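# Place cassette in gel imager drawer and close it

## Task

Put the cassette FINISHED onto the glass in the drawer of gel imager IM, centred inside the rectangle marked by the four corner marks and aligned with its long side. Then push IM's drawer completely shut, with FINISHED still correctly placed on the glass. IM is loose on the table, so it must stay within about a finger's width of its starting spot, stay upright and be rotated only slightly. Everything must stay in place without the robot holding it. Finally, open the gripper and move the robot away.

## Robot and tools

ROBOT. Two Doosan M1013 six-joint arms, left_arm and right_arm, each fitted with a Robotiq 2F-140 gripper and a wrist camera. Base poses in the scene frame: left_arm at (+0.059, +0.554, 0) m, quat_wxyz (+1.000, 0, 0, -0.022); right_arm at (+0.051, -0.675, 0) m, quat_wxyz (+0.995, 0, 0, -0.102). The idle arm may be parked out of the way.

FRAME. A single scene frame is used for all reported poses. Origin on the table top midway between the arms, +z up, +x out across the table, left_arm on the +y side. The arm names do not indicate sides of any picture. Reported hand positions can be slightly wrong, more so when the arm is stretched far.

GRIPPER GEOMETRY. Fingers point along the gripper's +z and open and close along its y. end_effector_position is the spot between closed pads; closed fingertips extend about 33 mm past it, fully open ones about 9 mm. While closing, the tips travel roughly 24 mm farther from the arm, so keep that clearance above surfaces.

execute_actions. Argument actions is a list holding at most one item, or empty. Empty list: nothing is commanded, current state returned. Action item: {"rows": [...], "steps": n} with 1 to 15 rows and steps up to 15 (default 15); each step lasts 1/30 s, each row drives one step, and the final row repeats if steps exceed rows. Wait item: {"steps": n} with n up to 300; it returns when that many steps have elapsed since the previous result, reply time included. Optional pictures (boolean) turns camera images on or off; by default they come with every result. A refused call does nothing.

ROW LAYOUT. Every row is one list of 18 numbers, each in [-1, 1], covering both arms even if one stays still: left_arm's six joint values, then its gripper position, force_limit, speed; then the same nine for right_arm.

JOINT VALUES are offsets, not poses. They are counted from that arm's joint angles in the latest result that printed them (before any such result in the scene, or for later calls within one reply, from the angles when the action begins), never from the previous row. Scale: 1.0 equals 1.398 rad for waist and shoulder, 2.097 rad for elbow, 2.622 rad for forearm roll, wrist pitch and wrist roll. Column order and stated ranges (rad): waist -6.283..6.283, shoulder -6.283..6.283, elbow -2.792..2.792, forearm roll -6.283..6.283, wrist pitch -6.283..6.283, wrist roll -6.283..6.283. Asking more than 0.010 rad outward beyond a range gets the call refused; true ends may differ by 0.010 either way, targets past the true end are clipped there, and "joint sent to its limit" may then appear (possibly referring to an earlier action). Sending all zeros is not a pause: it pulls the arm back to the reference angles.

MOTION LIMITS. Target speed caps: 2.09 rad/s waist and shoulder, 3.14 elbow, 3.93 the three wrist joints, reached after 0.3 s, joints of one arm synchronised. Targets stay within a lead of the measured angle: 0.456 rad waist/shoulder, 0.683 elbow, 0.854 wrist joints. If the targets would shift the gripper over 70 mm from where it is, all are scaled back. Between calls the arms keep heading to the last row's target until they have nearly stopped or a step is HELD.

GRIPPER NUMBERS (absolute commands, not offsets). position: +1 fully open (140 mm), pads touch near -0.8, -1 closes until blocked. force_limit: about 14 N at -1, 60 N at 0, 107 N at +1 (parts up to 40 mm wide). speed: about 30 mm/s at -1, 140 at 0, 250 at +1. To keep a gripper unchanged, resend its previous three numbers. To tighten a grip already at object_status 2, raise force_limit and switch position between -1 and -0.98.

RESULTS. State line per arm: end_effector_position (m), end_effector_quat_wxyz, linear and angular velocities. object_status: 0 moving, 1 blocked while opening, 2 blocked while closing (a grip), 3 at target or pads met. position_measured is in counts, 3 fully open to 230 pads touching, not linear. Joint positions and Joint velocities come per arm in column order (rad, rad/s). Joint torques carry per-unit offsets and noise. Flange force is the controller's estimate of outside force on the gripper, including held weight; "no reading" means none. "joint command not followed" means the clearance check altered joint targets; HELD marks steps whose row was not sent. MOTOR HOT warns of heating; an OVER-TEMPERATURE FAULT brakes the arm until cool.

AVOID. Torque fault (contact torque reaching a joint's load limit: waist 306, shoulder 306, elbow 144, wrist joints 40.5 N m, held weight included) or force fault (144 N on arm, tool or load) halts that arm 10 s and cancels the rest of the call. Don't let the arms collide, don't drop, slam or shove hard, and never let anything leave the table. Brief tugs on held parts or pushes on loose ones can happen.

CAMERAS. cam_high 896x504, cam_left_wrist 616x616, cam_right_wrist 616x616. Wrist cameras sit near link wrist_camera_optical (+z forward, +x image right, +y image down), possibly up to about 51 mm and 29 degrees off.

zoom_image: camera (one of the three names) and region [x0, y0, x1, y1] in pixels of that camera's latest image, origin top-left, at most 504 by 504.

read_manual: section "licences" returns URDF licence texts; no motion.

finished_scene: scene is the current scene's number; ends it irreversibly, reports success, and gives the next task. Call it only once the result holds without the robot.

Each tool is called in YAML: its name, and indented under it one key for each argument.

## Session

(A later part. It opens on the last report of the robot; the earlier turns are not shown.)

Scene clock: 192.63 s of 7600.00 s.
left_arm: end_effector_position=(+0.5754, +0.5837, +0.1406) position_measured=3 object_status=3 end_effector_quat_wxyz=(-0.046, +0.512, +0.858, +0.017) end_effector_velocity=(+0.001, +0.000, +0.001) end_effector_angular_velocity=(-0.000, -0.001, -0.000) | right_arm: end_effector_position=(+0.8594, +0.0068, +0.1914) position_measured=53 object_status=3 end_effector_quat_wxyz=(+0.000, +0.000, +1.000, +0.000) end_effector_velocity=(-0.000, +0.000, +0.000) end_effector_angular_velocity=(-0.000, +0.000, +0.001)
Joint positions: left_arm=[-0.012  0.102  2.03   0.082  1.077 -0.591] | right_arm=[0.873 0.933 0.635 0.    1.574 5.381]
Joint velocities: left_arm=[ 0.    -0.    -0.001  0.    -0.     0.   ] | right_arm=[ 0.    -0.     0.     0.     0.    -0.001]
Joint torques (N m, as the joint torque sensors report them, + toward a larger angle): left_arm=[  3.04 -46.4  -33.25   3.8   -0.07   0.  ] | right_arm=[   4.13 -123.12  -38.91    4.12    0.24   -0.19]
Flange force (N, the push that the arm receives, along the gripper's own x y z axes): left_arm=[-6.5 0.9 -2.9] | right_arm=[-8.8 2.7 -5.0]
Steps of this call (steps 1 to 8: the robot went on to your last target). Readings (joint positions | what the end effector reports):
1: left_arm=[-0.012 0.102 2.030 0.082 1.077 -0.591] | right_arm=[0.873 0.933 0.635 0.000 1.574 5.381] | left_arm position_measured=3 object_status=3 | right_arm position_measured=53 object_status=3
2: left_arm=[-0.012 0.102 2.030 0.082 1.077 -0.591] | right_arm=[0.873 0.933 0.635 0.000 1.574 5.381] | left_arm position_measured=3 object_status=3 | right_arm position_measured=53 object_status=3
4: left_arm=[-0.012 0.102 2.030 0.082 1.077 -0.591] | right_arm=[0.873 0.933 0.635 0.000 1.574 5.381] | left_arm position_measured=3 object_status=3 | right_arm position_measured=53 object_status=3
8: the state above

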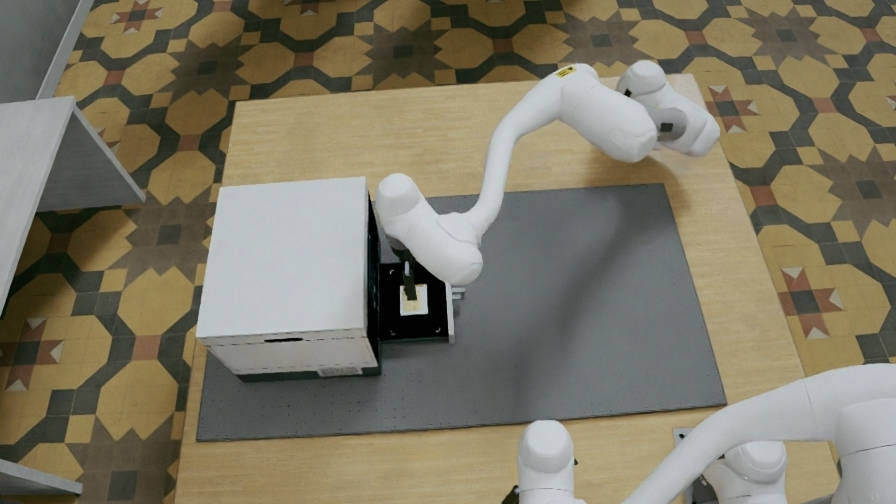

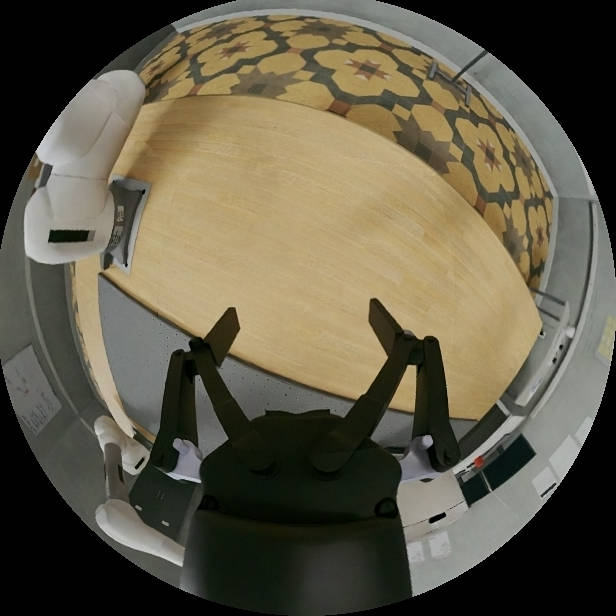

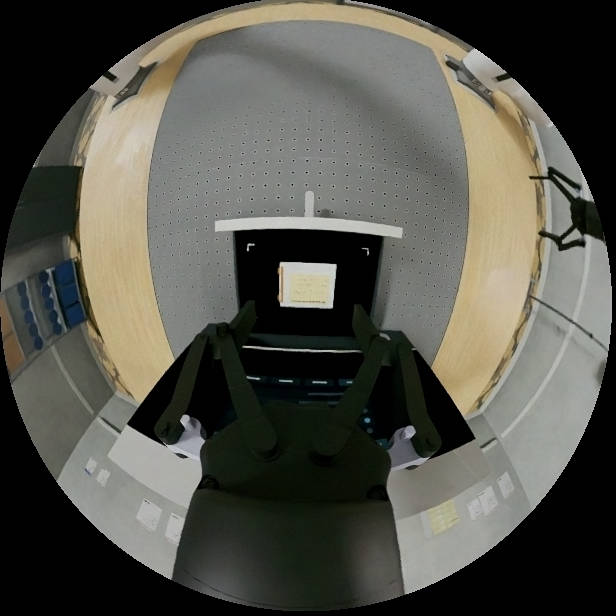

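execute_actions:
  actions:
    - {"rows":[[0,0,0,0,0,0,1,0,0,0.1874,-0.3197,0.4273,-0.2826,-0.3146,0.2872,0.2,0,0]],"steps":15}
  pictures: false

execute_actions:
  actions:
    - {"steps":30}

zoom_image:
  camera: "cam_high"
  region: [370, 220, 510, 360]

Scene clock: 196.93 s of 7600.00 s.
left_arm: end_effector_position=(+0.5754, +0.5837, +0.1406) position_measured=3 object_status=3 end_effector_quat_wxyz=(-0.046, +0.512, +0.858, +0.017) end_effector_velocity=(+0.001, -0.001, +0.000) end_effector_angular_velocity=(-0.000, -0.001, -0.001) | right_arm: end_effector_position=(+0.7678, +0.0125, +0.2194) position_measured=104 object_status=3 end_effector_quat_wxyz=(+0.301, +0.048, +0.952, +0.015) end_effector_velocity=(-0.373, -0.025, -0.089) end_effector_angular_velocity=(+0.226, -0.690, +0.458)
Joint positions: left_arm=[-0.012  0.102  2.03   0.082  1.077 -0.591] | right_arm=[ 1.083  0.574  1.328 -0.594  0.912  5.985]
Joint velocities: left_arm=[-0.001  0.    -0.001 -0.    -0.     0.   ] | right_arm=[ 0.371 -0.634  1.455 -1.044 -1.165  1.062]
Joint torques (N m, as the joint torque sensors report them, + toward a larger angle): left_arm=[  3.18 -45.61 -33.15   3.78   0.05  -0.23] | right_arm=[ -4.48 -94.38 -39.56   1.95  -0.16  -0.17]
Flange force (N, the push that the arm receives, along the gripper's own x y z axes): left_arm=[-6.4 0.1 -3.3] | right_arm=[-3.5 -0.6 0.0]
Steps of this call (steps 1 to 15: the robot went on to your last target; steps 16 to 90: nothing new was sent; then 0.80 s passed at rest; steps 91 to 105: all 15 steps of this action). Readings (joint positions | what the end effector reports):
91: left_arm=[-0.012 0.102 2.030 0.082 1.077 -0.591] | right_arm=[0.873 0.932 0.635 0.000 1.574 5.381] | left_arm position_measured=3 object_status=3 | right_arm position_measured=53 object_status=0
92: left_arm=[-0.012 0.102 2.030 0.082 1.077 -0.591] | right_arm=[0.874 0.929 0.640 -0.006 1.568 5.387] | left_arm position_measured=3 object_status=3 | right_arm position_measured=57 object_status=0
94: left_arm=[-0.012 0.102 2.030 0.082 1.077 -0.591] | right_arm=[0.891 0.900 0.685 -0.054 1.514 5.436] | left_arm position_measured=3 object_status=3 | right_arm position_measured=72 object_status=0
98: left_arm=[-0.012 0.102 2.030 0.082 1.077 -0.591] | right_arm=[0.973 0.761 0.908 -0.282 1.260 5.668] | left_arm position_measured=3 object_status=3 | right_arm position_measured=101 object_status=0
105: the state above

Scene clock: 197.93 s of 7600.00 s.
left_arm: end_effector_position=(+0.5754, +0.5837, +0.1406) position_measured=3 object_status=3 end_effector_quat_wxyz=(-0.046, +0.512, +0.858, +0.017) end_effector_velocity=(-0.001, -0.001, -0.001) end_effector_angular_velocity=(+0.000, +0.001, -0.002) | right_arm: end_effector_position=(+0.7086, +0.0088, +0.2042) position_measured=104 object_status=3 end_effector_quat_wxyz=(+0.336, +0.015, +0.940, +0.049) end_effector_velocity=(-0.000, -0.000, +0.001) end_effector_angular_velocity=(+0.001, -0.000, +0.000)
Joint positions: left_arm=[-0.012  0.102  2.03   0.082  1.077 -0.591] | right_arm=[ 1.135  0.486  1.531 -0.741  0.749  6.134]
Joint velocities: left_arm=[-0.001  0.     0.001  0.    -0.     0.001] | right_arm=[ 0.    -0.001  0.     0.    -0.    -0.   ]
Joint torques (N m, as the joint torque sensors report them, + toward a larger angle): left_arm=[  2.22 -46.31 -32.86   3.83   0.07  -0.14] | right_arm=[  2.99 -83.1  -35.15   1.83  -0.25  -0.22]
Flange force (N, the push that the arm receives, along the gripper's own x y z axes): left_arm=[-5.9 2.2 -2.7] | right_arm=[-4.7 -1.1 -0.4]
Steps of this call (steps 1 to 30: the robot went on to your last target). Readings (joint positions | what the end effector reports):
1: left_arm=[-0.012 0.102 2.030 0.082 1.077 -0.591] | right_arm=[1.096 0.553 1.376 -0.629 0.873 6.020] | left_arm position_measured=3 object_status=3 | right_arm position_measured=104 object_status=3
2: left_arm=[-0.012 0.102 2.030 0.082 1.077 -0.591] | right_arm=[1.107 0.533 1.421 -0.661 0.837 6.053] | left_arm position_measured=3 object_status=3 | right_arm position_measured=104 object_status=3
4: left_arm=[-0.012 0.102 2.030 0.082 1.077 -0.591] | right_arm=[1.125 0.503 1.492 -0.712 0.781 6.104] | left_arm position_measured=3 object_status=3 | right_arm position_measured=104 object_status=3
8: left_arm=[-0.012 0.102 2.030 0.082 1.077 -0.591] | right_arm=[1.135 0.486 1.530 -0.740 0.750 6.133] | left_arm position_measured=3 object_status=3 | right_arm position_measured=104 object_status=3
30: the state above
All arms were judged still, so your last target was given up. Only a new action makes them travel on or press farther. Fingers that are still opening or closing keep moving.

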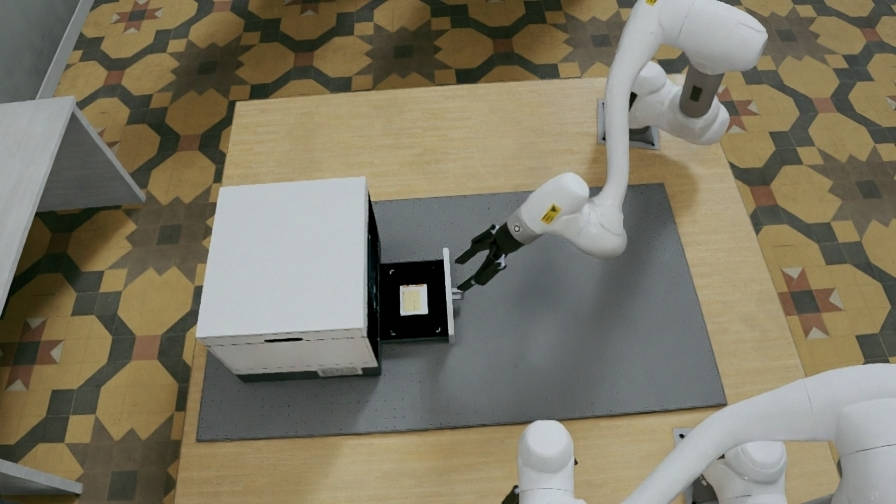

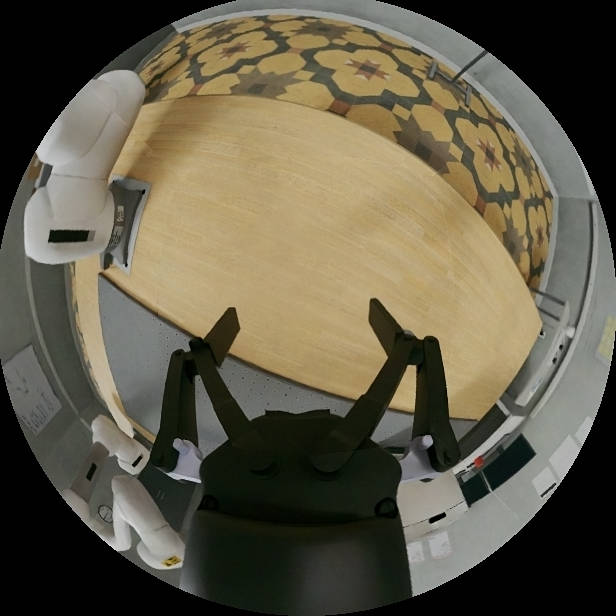

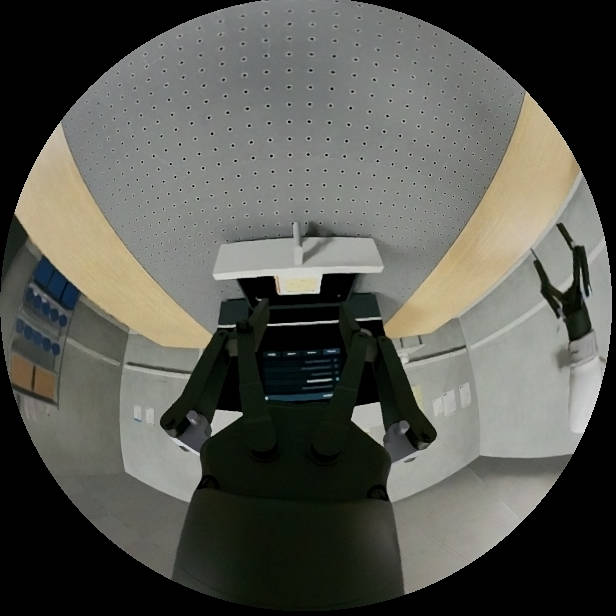

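Region (370, 220, 510, 360) of cam_high's 896x504 image, scaled by 3.600, with more detail than that image has.

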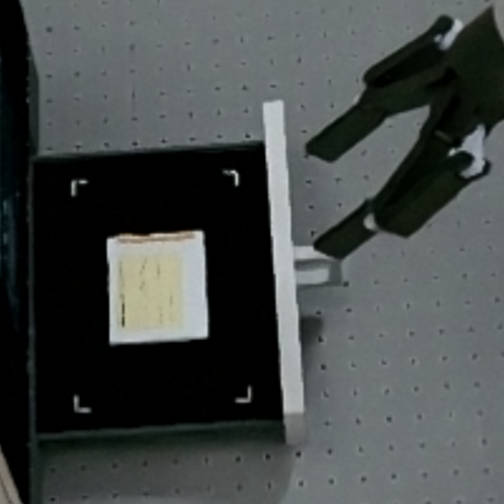

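execute_actions:
  actions:
    - {"rows":[[0,0,0,0,0,0,1,0,0,0,0.03,0,0,0,0,0.2,0,0],[0,0,0,0,0,0,1,0,0,0,0.06,0,0,0,0,0.2,0,0],[0,0,0,0,0,0,1,0,0,0,0.0906,0,0,0,0,0.2,0,0]],"steps":15}
  pictures: false

execute_actions:
  actions:
    - {"steps":6}
  pictures: false

execute_actions:
  actions:
    - {"rows":[[0,0,0,0,0,0,1,0,0,0,0,0,0,0,0,-1,0.6,-0.3]],"steps":15}
  pictures: false

execute_actions:
  actions:
    - {"steps":15}

Scene clock: 201.93 s of 7600.00 s.
left_arm: end_effector_position=(+0.5754, +0.5837, +0.1406) position_measured=3 object_status=3 end_effector_quat_wxyz=(-0.046, +0.512, +0.858, +0.017) end_effector_velocity=(-0.000, +0.001, -0.000) end_effector_angular_velocity=(+0.000, +0.001, +0.002) | right_arm: end_effector_position=(+0.7079, +0.0080, +0.0851) position_measured=104 object_status=3 end_effector_quat_wxyz=(+0.301, -0.001, +0.954, +0.000) end_effector_velocity=(+0.000, -0.000, -0.003) end_effector_angular_velocity=(-0.002, +0.002, -0.001)
Joint positions: left_arm=[-0.012  0.102  2.03   0.082  1.077 -0.591] | right_arm=[ 1.135  0.612  1.531 -0.741  0.749  6.134]
Joint velocities: left_arm=[ 0.001  0.     0.    -0.     0.    -0.001] | right_arm=[-0.     0.003 -0.    -0.     0.001  0.001]
Joint torques (N m, as the joint torque sensors report them, + toward a larger angle): left_arm=[  3.1  -46.79 -32.39   3.72   0.06  -0.21] | right_arm=[  3.99 -94.57 -32.55   1.62   0.07  -0.19]
Flange force (N, the push that the arm receives, along the gripper's own x y z axes): left_arm=[-7.2 3.2 -3.1] | right_arm=[-5.3 1.0 3.8]
Steps of this call (steps 1 to 90: nothing new was sent; then 0.50 s passed at rest; steps 91 to 105: all 15 steps of this action). Readings (joint positions | what the end effector reports):
91: left_arm=[-0.012 0.102 2.030 0.082 1.077 -0.591] | right_arm=[1.135 0.486 1.531 -0.741 0.749 6.134] | left_arm position_measured=3 object_status=3 | right_arm position_measured=104 object_status=3
92: left_arm=[-0.012 0.102 2.030 0.082 1.077 -0.591] | right_arm=[1.135 0.489 1.531 -0.741 0.749 6.134] | left_arm position_measured=3 object_status=3 | right_arm position_measured=104 object_status=3
94: left_arm=[-0.012 0.102 2.030 0.082 1.077 -0.591] | right_arm=[1.135 0.518 1.531 -0.741 0.749 6.134] | left_arm position_measured=3 object_status=3 | right_arm position_measured=104 object_status=3
98: left_arm=[-0.012 0.102 2.030 0.082 1.077 -0.591] | right_arm=[1.135 0.589 1.531 -0.741 0.749 6.134] | left_arm position_measured=3 object_status=3 | right_arm position_measured=104 object_status=3
105: the state above

Scene clock: 202.13 s of 7600.00 s.
left_arm: end_effector_position=(+0.5754, +0.5837, +0.1406) position_measured=3 object_status=3 end_effector_quat_wxyz=(-0.046, +0.512, +0.858, +0.017) end_effector_velocity=(-0.000, +0.000, -0.000) end_effector_angular_velocity=(+0.000, -0.001, +0.001) | right_arm: end_effector_position=(+0.7080, +0.0081, +0.0848) position_measured=104 object_status=3 end_effector_quat_wxyz=(+0.301, -0.001, +0.954, +0.000) end_effector_velocity=(-0.001, +0.000, -0.001) end_effector_angular_velocity=(-0.001, +0.001, +0.001)
Joint positions: left_arm=[-0.012  0.102  2.03   0.082  1.077 -0.591] | right_arm=[ 1.135  0.612  1.531 -0.741  0.749  6.134]
Joint velocities: left_arm=[ 0.    -0.     0.001  0.001 -0.001 -0.001] | right_arm=[ 0.001  0.001  0.001 -0.     0.     0.001]
Joint torques (N m, as the joint torque sensors report them, + toward a larger angle): left_arm=[  3.46 -45.65 -33.04   3.83  -0.02  -0.21] | right_arm=[  4.21 -92.81 -32.19   1.64   0.08  -0.31]
Flange force (N, the push that the arm receives, along the gripper's own x y z axes): left_arm=[-6.5 -0.1 -3.7] | right_arm=[-5.7 -0.3 2.0]
Steps of this call (steps 1 to 6: the robot went on to your last target). Readings (joint positions | what the end effector reports):
1: left_arm=[-0.012 0.102 2.030 0.082 1.077 -0.591] | right_arm=[1.135 0.612 1.531 -0.741 0.749 6.134] | left_arm position_measured=3 object_status=3 | right_arm position_measured=104 object_status=3
2: left_arm=[-0.012 0.102 2.030 0.082 1.077 -0.591] | right_arm=[1.135 0.612 1.531 -0.741 0.749 6.134] | left_arm position_measured=3 object_status=3 | right_arm position_measured=104 object_status=3
4: left_arm=[-0.012 0.102 2.030 0.082 1.077 -0.591] | right_arm=[1.135 0.612 1.531 -0.741 0.749 6.134] | left_arm position_measured=3 object_status=3 | right_arm position_measured=104 object_status=3
6: the state above

Scene clock: 202.63 s of 7600.00 s.
left_arm: end_effector_position=(+0.5754, +0.5837, +0.1406) position_measured=3 object_status=3 end_effector_quat_wxyz=(-0.046, +0.512, +0.858, +0.017) end_effector_velocity=(+0.000, +0.000, +0.000) end_effector_angular_velocity=(+0.000, -0.000, -0.000) | right_arm: end_effector_position=(+0.7080, +0.0081, +0.0848) position_measured=181 object_status=0 end_effector_quat_wxyz=(+0.301, -0.001, +0.954, +0.000) end_effector_velocity=(+0.000, -0.001, +0.001) end_effector_angular_velocity=(-0.000, -0.000, +0.000)
Joint positions: left_arm=[-0.012  0.102  2.03   0.082  1.077 -0.591] | right_arm=[ 1.135  0.612  1.531 -0.741  0.749  6.134]
Joint velocities: left_arm=[ 0.     0.001 -0.001  0.    -0.     0.   ] | right_arm=[-0.001 -0.001  0.001  0.    -0.    -0.001]
Joint torques (N m, as the joint torque sensors report them, + toward a larger angle): left_arm=[  2.27 -47.3  -32.83   3.86   0.04  -0.23] | right_arm=[  3.23 -91.96 -32.09   1.6    0.03  -0.19]
Flange force (N, the push that the arm receives, along the gripper's own x y z axes): left_arm=[-6.2 3.7 -2.1] | right_arm=[-5.1 -0.4 0.2]
Steps of this call (steps 1 to 15: all 15 steps of this action). Readings (joint positions | what the end effector reports):
1: left_arm=[-0.012 0.102 2.030 0.082 1.077 -0.591] | right_arm=[1.135 0.612 1.531 -0.741 0.749 6.134] | left_arm position_measured=3 object_status=3 | right_arm position_measured=104 object_status=0
2: left_arm=[-0.012 0.102 2.030 0.082 1.077 -0.591] | right_arm=[1.135 0.612 1.531 -0.741 0.749 6.134] | left_arm position_measured=3 object_status=3 | right_arm position_measured=106 object_status=0
4: left_arm=[-0.012 0.102 2.030 0.082 1.077 -0.591] | right_arm=[1.135 0.612 1.531 -0.741 0.749 6.134] | left_arm position_measured=3 object_status=3 | right_arm position_measured=118 object_status=0
8: left_arm=[-0.012 0.102 2.030 0.082 1.077 -0.591] | right_arm=[1.135 0.612 1.531 -0.741 0.749 6.134] | left_arm position_measured=3 object_status=3 | right_arm position_measured=141 object_status=0
15: the state above

Scene clock: 203.13 s of 7600.00 s.
left_arm: end_effector_position=(+0.5754, +0.5837, +0.1406) position_measured=3 object_status=3 end_effector_quat_wxyz=(-0.046, +0.512, +0.858, +0.017) end_effector_velocity=(-0.000, -0.000, -0.001) end_effector_angular_velocity=(+0.001, +0.002, -0.001) | right_arm: end_effector_position=(+0.7080, +0.0081, +0.0848) position_measured=218 object_status=2 end_effector_quat_wxyz=(+0.301, -0.001, +0.954, +0.000) end_effector_velocity=(-0.000, +0.001, +0.001) end_effector_angular_velocity=(+0.001, -0.001, +0.000)
Joint positions: left_arm=[-0.012  0.102  2.03   0.082  1.077 -0.591] | right_arm=[ 1.135  0.612  1.531 -0.741  0.749  6.134]
Joint velocities: left_arm=[-0.001  0.001  0.     0.001  0.    -0.   ] | right_arm=[ 0.001 -0.    -0.001  0.     0.     0.   ]
Joint torques (N m, as the joint torque sensors report them, + toward a larger angle): left_arm=[  2.86 -45.56 -33.34   3.8   -0.04  -0.19] | right_arm=[  3.39 -87.41 -31.02   2.01  -0.67  -0.28]
Flange force (N, the push that the arm receives, along the gripper's own x y z axes): left_arm=[-5.7 0.1 -3.0] | right_arm=[-5.9 -2.8 -4.9]
Steps of this call (steps 1 to 15: the robot went on to your last target). Readings (joint positions | what the end effector reports):
1: left_arm=[-0.012 0.102 2.030 0.082 1.077 -0.591] | right_arm=[1.135 0.612 1.531 -0.741 0.749 6.134] | left_arm position_measured=3 object_status=3 | right_arm position_measured=187 object_status=0
2: left_arm=[-0.012 0.102 2.030 0.082 1.077 -0.591] | right_arm=[1.135 0.612 1.531 -0.741 0.749 6.134] | left_arm position_measured=3 object_status=3 | right_arm position_measured=193 object_status=0
4: left_arm=[-0.012 0.102 2.030 0.082 1.077 -0.591] | right_arm=[1.135 0.612 1.531 -0.741 0.749 6.134] | left_arm position_measured=3 object_status=3 | right_arm position_measured=204 object_status=0
8: left_arm=[-0.012 0.102 2.030 0.082 1.077 -0.591] | right_arm=[1.135 0.612 1.531 -0.741 0.749 6.134] | left_arm position_measured=3 object_status=3 | right_arm position_measured=218 object_status=0
15: the state above
All arms were judged still, so your last target was given up. Only a new action makes them travel on or press farther. Fingers that are still opening or closing keep moving.

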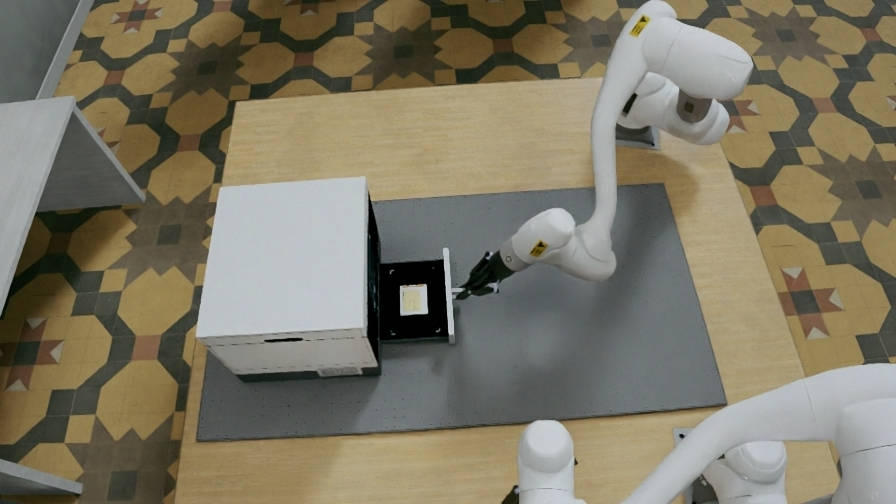

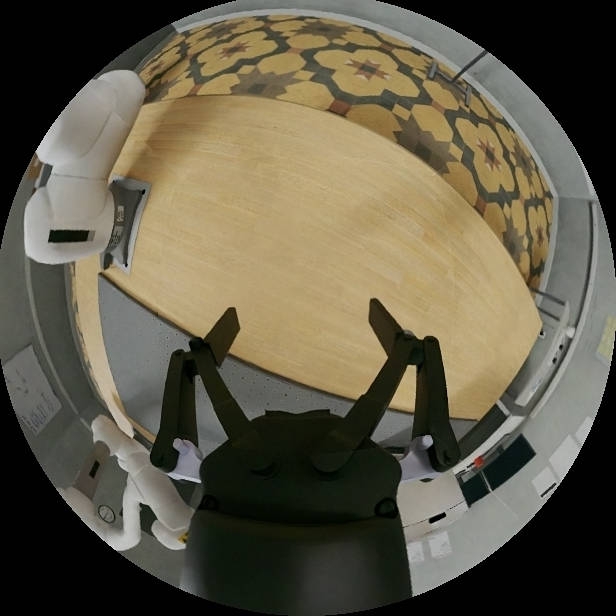

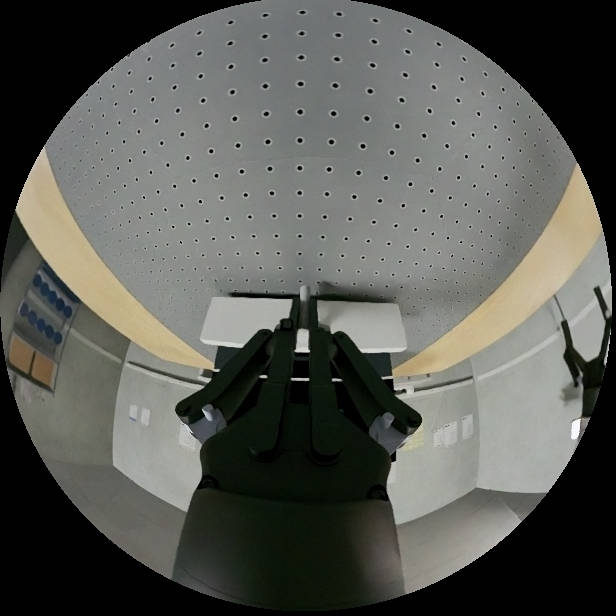

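execute_actions:
  actions:
    - {"rows":[[0,0,0,0,0,0,1,0,0,-0.0021,0.0018,-0.0021,0.0007,-0.0001,-0.0018,-1,0.6,-0.3],[0,0,0,0,0,0,1,0,0,-0.0042,0.0035,-0.0042,0.0014,-0.0002,-0.0035,-1,0.6,-0.3],[0,0,0,0,0,0,1,0,0,-0.0063,0.0053,-0.0063,0.0021,-0.0003,-0.0053,-1,0.6,-0.3],[0,0,0,0,0,0,1,0,0,-0.0083,0.0071,-0.0084,0.0028,-0.0003,-0.007,-1,0.6,-0.3],[0,0,0,0,0,0,1,0,0,-0.0104,0.0089,-0.0104,0.0035,-0.0004,-0.0088,-1,0.6,-0.3],[0,0,0,0,0,0,1,0,0,-0.0125,0.0106,-0.0125,0.0042,-0.0005,-0.0105,-1,0.6,-0.3],[0,0,0,0,0,0,1,0,0,-0.0146,0.0124,-0.0146,0.0049,-0.0006,-0.0123,-1,0.6,-0.3],[0,0,0,0,0,0,1,0,0,-0.0167,0.0142,-0.0167,0.0056,-0.0007,-0.014,-1,0.6,-0.3],[0,0,0,0,0,0,1,0,0,-0.0188,0.0159,-0.0188,0.0063,-0.0008,-0.0158,-1,0.6,-0.3],[0,0,0,0,0,0,1,0,0,-0.0208,0.0177,-0.0209,0.007,-0.0009,-0.0175,-1,0.6,-0.3],[0,0,0,0,0,0,1,0,0,-0.0229,0.0195,-0.023,0.0077,-0.0009,-0.0193,-1,0.6,-0.3],[0,0,0,0,0,0,1,0,0,-0.025,0.0212,-0.0251,0.0084,-0.001,-0.021,-1,0.6,-0.3],[0,0,0,0,0,0,1,0,0,-0.0271,0.023,-0.0272,0.0091,-0.0011,-0.0228,-1,0.6,-0.3],[0,0,0,0,0,0,1,0,0,-0.0292,0.0248,-0.0293,0.0098,-0.0012,-0.0245,-1,0.6,-0.3],[0,0,0,0,0,0,1,0,0,-0.0313,0.0266,-0.0313,0.0105,-0.0013,-0.0263,-1,0.6,-0.3]],"steps":15}
  pictures: false

execute_actions:
  actions:
    - {"steps":10}
  pictures: false

execute_actions:
  actions:
    - {"rows":[[0,0,0,0,0,0,1,0,0,-0.0019,0.0019,-0.0022,0.0008,0.0001,-0.0017,-1,0.6,-0.3],[0,0,0,0,0,0,1,0,0,-0.0038,0.0037,-0.0045,0.0015,0.0001,-0.0034,-1,0.6,-0.3],[0,0,0,0,0,0,1,0,0,-0.0057,0.0056,-0.0067,0.0023,0.0002,-0.0052,-1,0.6,-0.3],[0,0,0,0,0,0,1,0,0,-0.0076,0.0075,-0.009,0.003,0.0002,-0.0069,-1,0.6,-0.3],[0,0,0,0,0,0,1,0,0,-0.0094,0.0094,-0.0112,0.0038,0.0003,-0.0086,-1,0.6,-0.3],[0,0,0,0,0,0,1,0,0,-0.0113,0.0112,-0.0135,0.0045,0.0003,-0.0103,-1,0.6,-0.3],[0,0,0,0,0,0,1,0,0,-0.0132,0.0131,-0.0157,0.0053,0.0004,-0.012,-1,0.6,-0.3],[0,0,0,0,0,0,1,0,0,-0.0151,0.015,-0.018,0.006,0.0005,-0.0138,-1,0.6,-0.3],[0,0,0,0,0,0,1,0,0,-0.017,0.0169,-0.0202,0.0068,0.0005,-0.0155,-1,0.6,-0.3],[0,0,0,0,0,0,1,0,0,-0.0189,0.0187,-0.0225,0.0075,0.0006,-0.0172,-1,0.6,-0.3],[0,0,0,0,0,0,1,0,0,-0.0208,0.0206,-0.0247,0.0083,0.0006,-0.0189,-1,0.6,-0.3],[0,0,0,0,0,0,1,0,0,-0.0227,0.0225,-0.027,0.009,0.0007,-0.0206,-1,0.6,-0.3],[0,0,0,0,0,0,1,0,0,-0.0245,0.0244,-0.0292,0.0098,0.0007,-0.0224,-1,0.6,-0.3],[0,0,0,0,0,0,1,0,0,-0.0264,0.0262,-0.0315,0.0105,0.0008,-0.0241,-1,0.6,-0.3],[0,0,0,0,0,0,1,0,0,-0.0283,0.0281,-0.0337,0.0113,0.0009,-0.0258,-1,0.6,-0.3]],"steps":15}
  pictures: false

execute_actions:
  actions:
    - {"steps":10}
  pictures: false

execute_actions:
  actions:
    - {"rows":[[0,0,0,0,0,0,1,0,0,-0.002,0.0023,-0.0028,0.0009,0.0002,-0.002,-1,0.6,-0.3],[0,0,0,0,0,0,1,0,0,-0.0039,0.0046,-0.0056,0.0019,0.0005,-0.0039,-1,0.6,-0.3],[0,0,0,0,0,0,1,0,0,-0.0059,0.0068,-0.0083,0.0028,0.0007,-0.0059,-1,0.6,-0.3],[0,0,0,0,0,0,1,0,0,-0.0079,0.0091,-0.0111,0.0037,0.0009,-0.0078,-1,0.6,-0.3],[0,0,0,0,0,0,1,0,0,-0.0098,0.0114,-0.0139,0.0046,0.0011,-0.0098,-1,0.6,-0.3],[0,0,0,0,0,0,1,0,0,-0.0118,0.0137,-0.0167,0.0056,0.0014,-0.0117,-1,0.6,-0.3],[0,0,0,0,0,0,1,0,0,-0.0138,0.016,-0.0194,0.0065,0.0016,-0.0137,-1,0.6,-0.3],[0,0,0,0,0,0,1,0,0,-0.0158,0.0183,-0.0222,0.0074,0.0018,-0.0156,-1,0.6,-0.3],[0,0,0,0,0,0,1,0,0,-0.0177,0.0205,-0.025,0.0083,0.002,-0.0176,-1,0.6,-0.3],[0,0,0,0,0,0,1,0,0,-0.0197,0.0228,-0.0278,0.0093,0.0023,-0.0196,-1,0.6,-0.3],[0,0,0,0,0,0,1,0,0,-0.0217,0.0251,-0.0306,0.0102,0.0025,-0.0215,-1,0.6,-0.3],[0,0,0,0,0,0,1,0,0,-0.0236,0.0274,-0.0333,0.0111,0.0027,-0.0235,-1,0.6,-0.3],[0,0,0,0,0,0,1,0,0,-0.0256,0.0297,-0.0361,0.012,0.0029,-0.0254,-1,0.6,-0.3],[0,0,0,0,0,0,1,0,0,-0.0276,0.0319,-0.0389,0.013,0.0032,-0.0274,-1,0.6,-0.3],[0,0,0,0,0,0,1,0,0,-0.0295,0.0342,-0.0417,0.0139,0.0034,-0.0293,-1,0.6,-0.3]],"steps":15}
  pictures: false

execute_actions:
  actions:
    - {"steps":10}

Scene clock: 223.23 s of 7600.00 s.
left_arm: end_effector_position=(+0.5754, +0.5837, +0.1406) position_measured=3 object_status=3 end_effector_quat_wxyz=(-0.046, +0.512, +0.858, +0.017) end_effector_velocity=(+0.000, -0.000, +0.000) end_effector_angular_velocity=(-0.000, -0.000, -0.000) | right_arm: end_effector_position=(+0.7472, +0.0083, +0.0849) position_measured=218 object_status=2 end_effector_quat_wxyz=(+0.301, -0.001, +0.954, +0.000) end_effector_velocity=(+0.093, -0.002, -0.001) end_effector_angular_velocity=(+0.002, -0.001, +0.000)
Joint positions: left_arm=[-0.012  0.102  2.03   0.082  1.077 -0.591] | right_arm=[ 1.098  0.644  1.475 -0.717  0.746  6.075]
Joint velocities: left_arm=[-0.    -0.    -0.001 -0.     0.     0.   ] | right_arm=[-0.087  0.074 -0.13   0.054 -0.008 -0.135]
Joint torques (N m, as the joint torque sensors report them, + toward a larger angle): left_arm=[  3.69 -47.67 -33.17   3.79   0.    -0.28] | right_arm=[ 10.09 -89.14 -32.97   2.86  -3.4   -0.46]
Flange force (N, the push that the arm receives, along the gripper's own x y z axes): left_arm=[-8.4 2.4 -1.6] | right_arm=[-9.1 -9.4 -5.1]
Steps of this call (steps 1 to 90: nothing new was sent; then 16.60 s passed at rest; steps 91 to 105: all 15 steps of this action). Readings (joint positions | what the end effector reports):
91: left_arm=[-0.012 0.102 2.030 0.082 1.077 -0.591] | right_arm=[1.135 0.612 1.531 -0.741 0.749 6.134] | left_arm position_measured=3 object_status=3 | right_arm position_measured=218 object_status=2
92: left_arm=[-0.012 0.102 2.030 0.082 1.077 -0.591] | right_arm=[1.134 0.613 1.529 -0.740 0.749 6.132] | left_arm position_measured=3 object_status=3 | right_arm position_measured=218 object_status=2
94: left_arm=[-0.012 0.102 2.030 0.082 1.077 -0.591] | right_arm=[1.130 0.617 1.523 -0.737 0.749 6.125] | left_arm position_measured=3 object_status=3 | right_arm position_measured=218 object_status=2
98: left_arm=[-0.012 0.102 2.030 0.082 1.077 -0.591] | right_arm=[1.119 0.626 1.506 -0.730 0.748 6.107] | left_arm position_measured=3 object_status=3 | right_arm position_measured=218 object_status=2
105: the state above

Scene clock: 223.57 s of 7600.00 s.
left_arm: end_effector_position=(+0.5754, +0.5837, +0.1406) position_measured=3 object_status=3 end_effector_quat_wxyz=(-0.046, +0.512, +0.858, +0.017) end_effector_velocity=(+0.001, -0.001, +0.000) end_effector_angular_velocity=(+0.000, -0.001, -0.002) | right_arm: end_effector_position=(+0.7544, +0.0081, +0.0848) position_measured=218 object_status=2 end_effector_quat_wxyz=(+0.301, -0.001, +0.954, +0.000) end_effector_velocity=(+0.000, -0.001, -0.001) end_effector_angular_velocity=(-0.001, +0.001, -0.001)
Joint positions: left_arm=[-0.012  0.102  2.03   0.082  1.077 -0.591] | right_arm=[ 1.091  0.649  1.465 -0.713  0.746  6.065]
Joint velocities: left_arm=[-0.002 -0.    -0.001  0.    -0.     0.   ] | right_arm=[-0.     0.001  0.001 -0.    -0.     0.   ]
Joint torques (N m, as the joint torque sensors report them, + toward a larger angle): left_arm=[  2.5  -45.65 -32.44   3.79   0.02  -0.28] | right_arm=[  4.08 -84.57 -28.9    2.86  -1.21  -0.27]
Flange force (N, the push that the arm receives, along the gripper's own x y z axes): left_arm=[-5.7 1.6 -4.3] | right_arm=[-8.9 -4.9 -11.1]
Steps of this call (steps 1 to 10: the robot went on to your last target). Readings (joint positions | what the end effector reports):
1: left_arm=[-0.012 0.102 2.030 0.082 1.077 -0.591] | right_arm=[1.095 0.646 1.471 -0.716 0.746 6.071] | left_arm position_measured=3 object_status=3 | right_arm position_measured=218 object_status=2
2: left_arm=[-0.012 0.102 2.030 0.082 1.077 -0.591] | right_arm=[1.093 0.648 1.468 -0.714 0.746 6.068] | left_arm position_measured=3 object_status=3 | right_arm position_measured=218 object_status=2
4: left_arm=[-0.012 0.102 2.030 0.082 1.077 -0.591] | right_arm=[1.092 0.649 1.466 -0.713 0.746 6.065] | left_arm position_measured=3 object_status=3 | right_arm position_measured=218 object_status=2
8: left_arm=[-0.012 0.102 2.030 0.082 1.077 -0.591] | right_arm=[1.091 0.649 1.465 -0.713 0.746 6.065] | left_arm position_measured=3 object_status=3 | right_arm position_measured=218 object_status=2
10: the state above

Scene clock: 224.07 s of 7600.00 s.
left_arm: end_effector_position=(+0.5754, +0.5837, +0.1406) position_measured=3 object_status=3 end_effector_quat_wxyz=(-0.046, +0.512, +0.858, +0.017) end_effector_velocity=(-0.001, -0.000, -0.000) end_effector_angular_velocity=(+0.001, +0.001, +0.001) | right_arm: end_effector_position=(+0.7925, +0.0084, +0.0849) position_measured=218 object_status=2 end_effector_quat_wxyz=(+0.301, -0.000, +0.954, +0.000) end_effector_velocity=(+0.089, -0.001, +0.001) end_effector_angular_velocity=(+0.001, -0.003, +0.001)
Joint positions: left_arm=[-0.012  0.102  2.03   0.082  1.077 -0.591] | right_arm=[ 1.058  0.683  1.405 -0.688  0.747  6.008]
Joint velocities: left_arm=[-0.001 -0.     0.001  0.001  0.    -0.003] | right_arm=[-0.076  0.077 -0.141  0.058  0.005 -0.133]
Joint torques (N m, as the joint torque sensors report them, + toward a larger angle): left_arm=[  3.53 -45.8  -33.22   3.9    0.08  -0.25] | right_arm=[  6.47 -87.09 -32.39   3.45  -3.55  -0.06]
Flange force (N, the push that the arm receives, along the gripper's own x y z axes): left_arm=[-6.7 -0.4 -3.1] | right_arm=[-6.8 -10.6 -14.5]
Steps of this call (steps 1 to 15: all 15 steps of this action). Readings (joint positions | what the end effector reports):
1: left_arm=[-0.012 0.102 2.030 0.082 1.077 -0.591] | right_arm=[1.091 0.649 1.465 -0.713 0.746 6.064] | left_arm position_measured=3 object_status=3 | right_arm position_measured=218 object_status=2
2: left_arm=[-0.012 0.102 2.030 0.082 1.077 -0.591] | right_arm=[1.090 0.650 1.463 -0.712 0.746 6.063] | left_arm position_measured=3 object_status=3 | right_arm position_measured=218 object_status=2
4: left_arm=[-0.012 0.102 2.030 0.082 1.077 -0.591] | right_arm=[1.086 0.654 1.456 -0.709 0.746 6.056] | left_arm position_measured=3 object_status=3 | right_arm position_measured=218 object_status=2
8: left_arm=[-0.012 0.102 2.030 0.082 1.077 -0.591] | right_arm=[1.076 0.664 1.438 -0.702 0.746 6.039] | left_arm position_measured=3 object_status=3 | right_arm position_measured=218 object_status=2
15: the state above

Scene clock: 224.40 s of 7600.00 s.
left_arm: end_effector_position=(+0.5754, +0.5837, +0.1406) position_measured=3 object_status=3 end_effector_quat_wxyz=(-0.046, +0.512, +0.858, +0.017) end_effector_velocity=(-0.000, -0.001, -0.000) end_effector_angular_velocity=(-0.001, -0.000, +0.000) | right_arm: end_effector_position=(+0.7995, +0.0081, +0.0849) position_measured=218 object_status=2 end_effector_quat_wxyz=(+0.301, -0.000, +0.954, +0.000) end_effector_velocity=(+0.001, +0.001, +0.002) end_effector_angular_velocity=(+0.002, -0.002, +0.000)
Joint positions: left_arm=[-0.012  0.102  2.03   0.082  1.077 -0.591] | right_arm=[ 1.052  0.689  1.394 -0.683  0.748  5.997]
Joint velocities: left_arm=[-0.001  0.     0.    -0.001 -0.    -0.001] | right_arm=[-0.    -0.001 -0.002 -0.    -0.    -0.   ]
Joint torques (N m, as the joint torque sensors report them, + toward a larger angle): left_arm=[  2.31 -47.01 -32.38   3.71  -0.07  -0.29] | right_arm=[  5.09 -88.05 -30.39   2.96  -1.49  -0.24]
Flange force (N, the push that the arm receives, along the gripper's own x y z axes): left_arm=[-6.5 3.8 -3.2] | right_arm=[-8.5 -7.3 -12.4]
Steps of this call (steps 1 to 10: the robot went on to your last target). Readings (joint positions | what the end effector reports):
1: left_arm=[-0.012 0.102 2.030 0.082 1.077 -0.591] | right_arm=[1.055 0.685 1.401 -0.686 0.748 6.003] | left_arm position_measured=3 object_status=3 | right_arm position_measured=218 object_status=2
2: left_arm=[-0.012 0.102 2.030 0.082 1.077 -0.591] | right_arm=[1.053 0.687 1.397 -0.685 0.748 6.000] | left_arm position_measured=3 object_status=3 | right_arm position_measured=218 object_status=2
4: left_arm=[-0.012 0.102 2.030 0.082 1.077 -0.591] | right_arm=[1.052 0.688 1.395 -0.684 0.748 5.998] | left_arm position_measured=3 object_status=3 | right_arm position_measured=218 object_status=2
8: left_arm=[-0.012 0.102 2.030 0.082 1.077 -0.591] | right_arm=[1.052 0.689 1.394 -0.683 0.748 5.997] | left_arm position_measured=3 object_status=3 | right_arm position_measured=218 object_status=2
10: the state above

Scene clock: 224.90 s of 7600.00 s.
left_arm: end_effector_position=(+0.5754, +0.5837, +0.1406) position_measured=3 object_status=3 end_effector_quat_wxyz=(-0.046, +0.512, +0.858, +0.017) end_effector_velocity=(+0.000, +0.000, +0.001) end_effector_angular_velocity=(-0.000, -0.001, +0.000) | right_arm: end_effector_position=(+0.8421, +0.0084, +0.0850) position_measured=218 object_status=2 end_effector_quat_wxyz=(+0.301, -0.000, +0.954, +0.000) end_effector_velocity=(+0.100, -0.002, +0.002) end_effector_angular_velocity=(+0.003, -0.002, -0.000)
Joint positions: left_arm=[-0.012  0.102  2.03   0.082  1.077 -0.591] | right_arm=[ 1.017  0.729  1.321 -0.653  0.755  5.932]
Joint velocities: left_arm=[ 0.001 -0.001 -0.    -0.     0.     0.   ] | right_arm=[-0.082  0.093 -0.173  0.074  0.017 -0.152]
Joint torques (N m, as the joint torque sensors report them, + toward a larger angle): left_arm=[  2.99 -46.71 -32.78   3.91   0.    -0.33] | right_arm=[ 10.34 -91.98 -32.94   3.76  -4.23  -0.23]
Flange force (N, the push that the arm receives, along the gripper's own x y z axes): left_arm=[-6.5 2.3 -3.0] | right_arm=[-10.0 -12.1 -13.0]
Steps of this call (steps 1 to 15: all 15 steps of this action). Readings (joint positions | what the end effector reports):
1: left_arm=[-0.012 0.102 2.030 0.082 1.077 -0.591] | right_arm=[1.052 0.689 1.394 -0.683 0.748 5.997] | left_arm position_measured=3 object_status=3 | right_arm position_measured=218 object_status=2
2: left_arm=[-0.012 0.102 2.030 0.082 1.077 -0.591] | right_arm=[1.051 0.690 1.392 -0.682 0.748 5.995] | left_arm position_measured=3 object_status=3 | right_arm position_measured=218 object_status=2
4: left_arm=[-0.012 0.102 2.030 0.082 1.077 -0.591] | right_arm=[1.047 0.694 1.384 -0.679 0.749 5.988] | left_arm position_measured=3 object_status=3 | right_arm position_measured=218 object_status=2
8: left_arm=[-0.012 0.102 2.030 0.082 1.077 -0.591] | right_arm=[1.036 0.707 1.362 -0.670 0.751 5.968] | left_arm position_measured=3 object_status=3 | right_arm position_measured=218 object_status=2
15: the state above

Scene clock: 225.23 s of 7600.00 s.
left_arm: end_effector_position=(+0.5754, +0.5837, +0.1406) position_measured=3 object_status=3 end_effector_quat_wxyz=(-0.046, +0.512, +0.858, +0.017) end_effector_velocity=(+0.000, -0.000, +0.000) end_effector_angular_velocity=(+0.000, -0.000, -0.001) | right_arm: end_effector_position=(+0.8501, +0.0082, +0.0851) position_measured=218 object_status=2 end_effector_quat_wxyz=(+0.301, -0.000, +0.954, +0.000) end_effector_velocity=(+0.001, -0.001, +0.000) end_effector_angular_velocity=(-0.000, -0.000, -0.001)
Joint positions: left_arm=[-0.012  0.102  2.03   0.082  1.077 -0.591] | right_arm=[ 1.011  0.736  1.307 -0.647  0.757  5.92 ]
Joint velocities: left_arm=[-0.     0.001 -0.001  0.     0.     0.   ] | right_arm=[-0.001  0.    -0.001 -0.     0.    -0.   ]
Joint torques (N m, as the joint torque sensors report them, + toward a larger angle): left_arm=[  4.54 -46.53 -32.85   3.68   0.07  -0.18] | right_arm=[  6.94 -95.34 -33.2    3.05  -2.4   -0.28]
Flange force (N, the push that the arm receives, along the gripper's own x y z axes): left_arm=[-9.4 0.3 -2.9] | right_arm=[-7.5 -8.6 -9.5]
Steps of this call (steps 1 to 10: the robot went on to your last target). Readings (joint positions | what the end effector reports):
1: left_arm=[-0.012 0.102 2.030 0.082 1.077 -0.591] | right_arm=[1.014 0.732 1.315 -0.650 0.756 5.927] | left_arm position_measured=3 object_status=3 | right_arm position_measured=218 object_status=2
2: left_arm=[-0.012 0.102 2.030 0.082 1.077 -0.591] | right_arm=[1.012 0.734 1.311 -0.649 0.756 5.924] | left_arm position_measured=3 object_status=3 | right_arm position_measured=218 object_status=2
4: left_arm=[-0.012 0.102 2.030 0.082 1.077 -0.591] | right_arm=[1.011 0.736 1.308 -0.647 0.757 5.921] | left_arm position_measured=3 object_status=3 | right_arm position_measured=218 object_status=2
8: left_arm=[-0.012 0.102 2.030 0.082 1.077 -0.591] | right_arm=[1.011 0.736 1.307 -0.647 0.757 5.920] | left_arm position_measured=3 object_status=3 | right_arm position_measured=218 object_status=2
10: the state above

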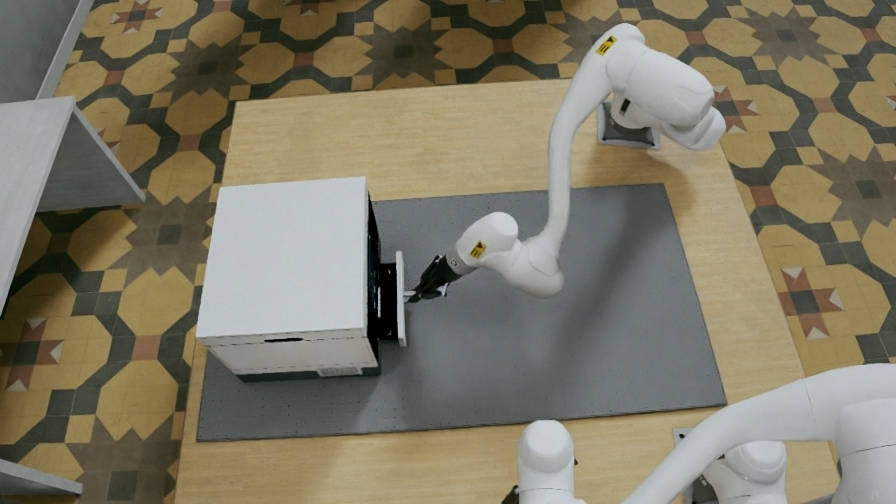

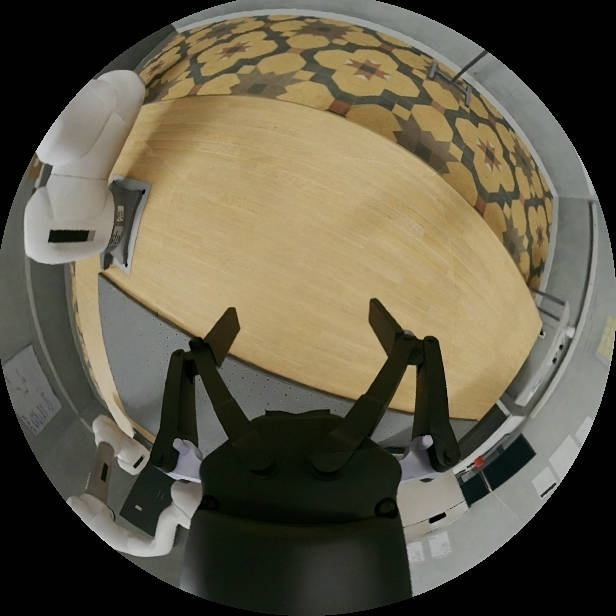

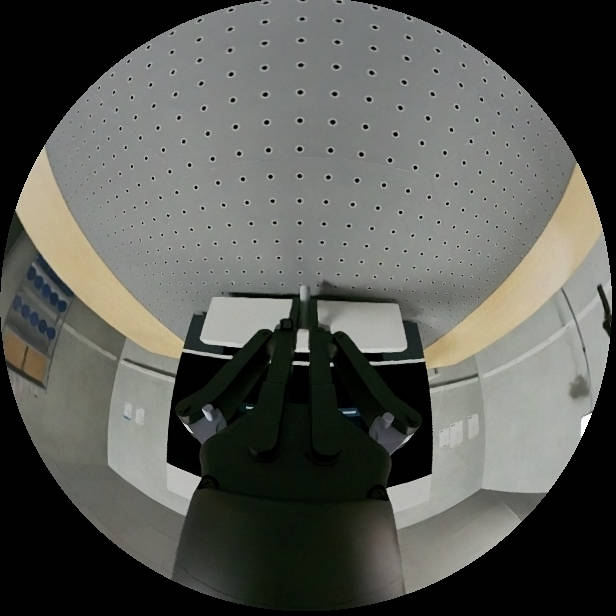

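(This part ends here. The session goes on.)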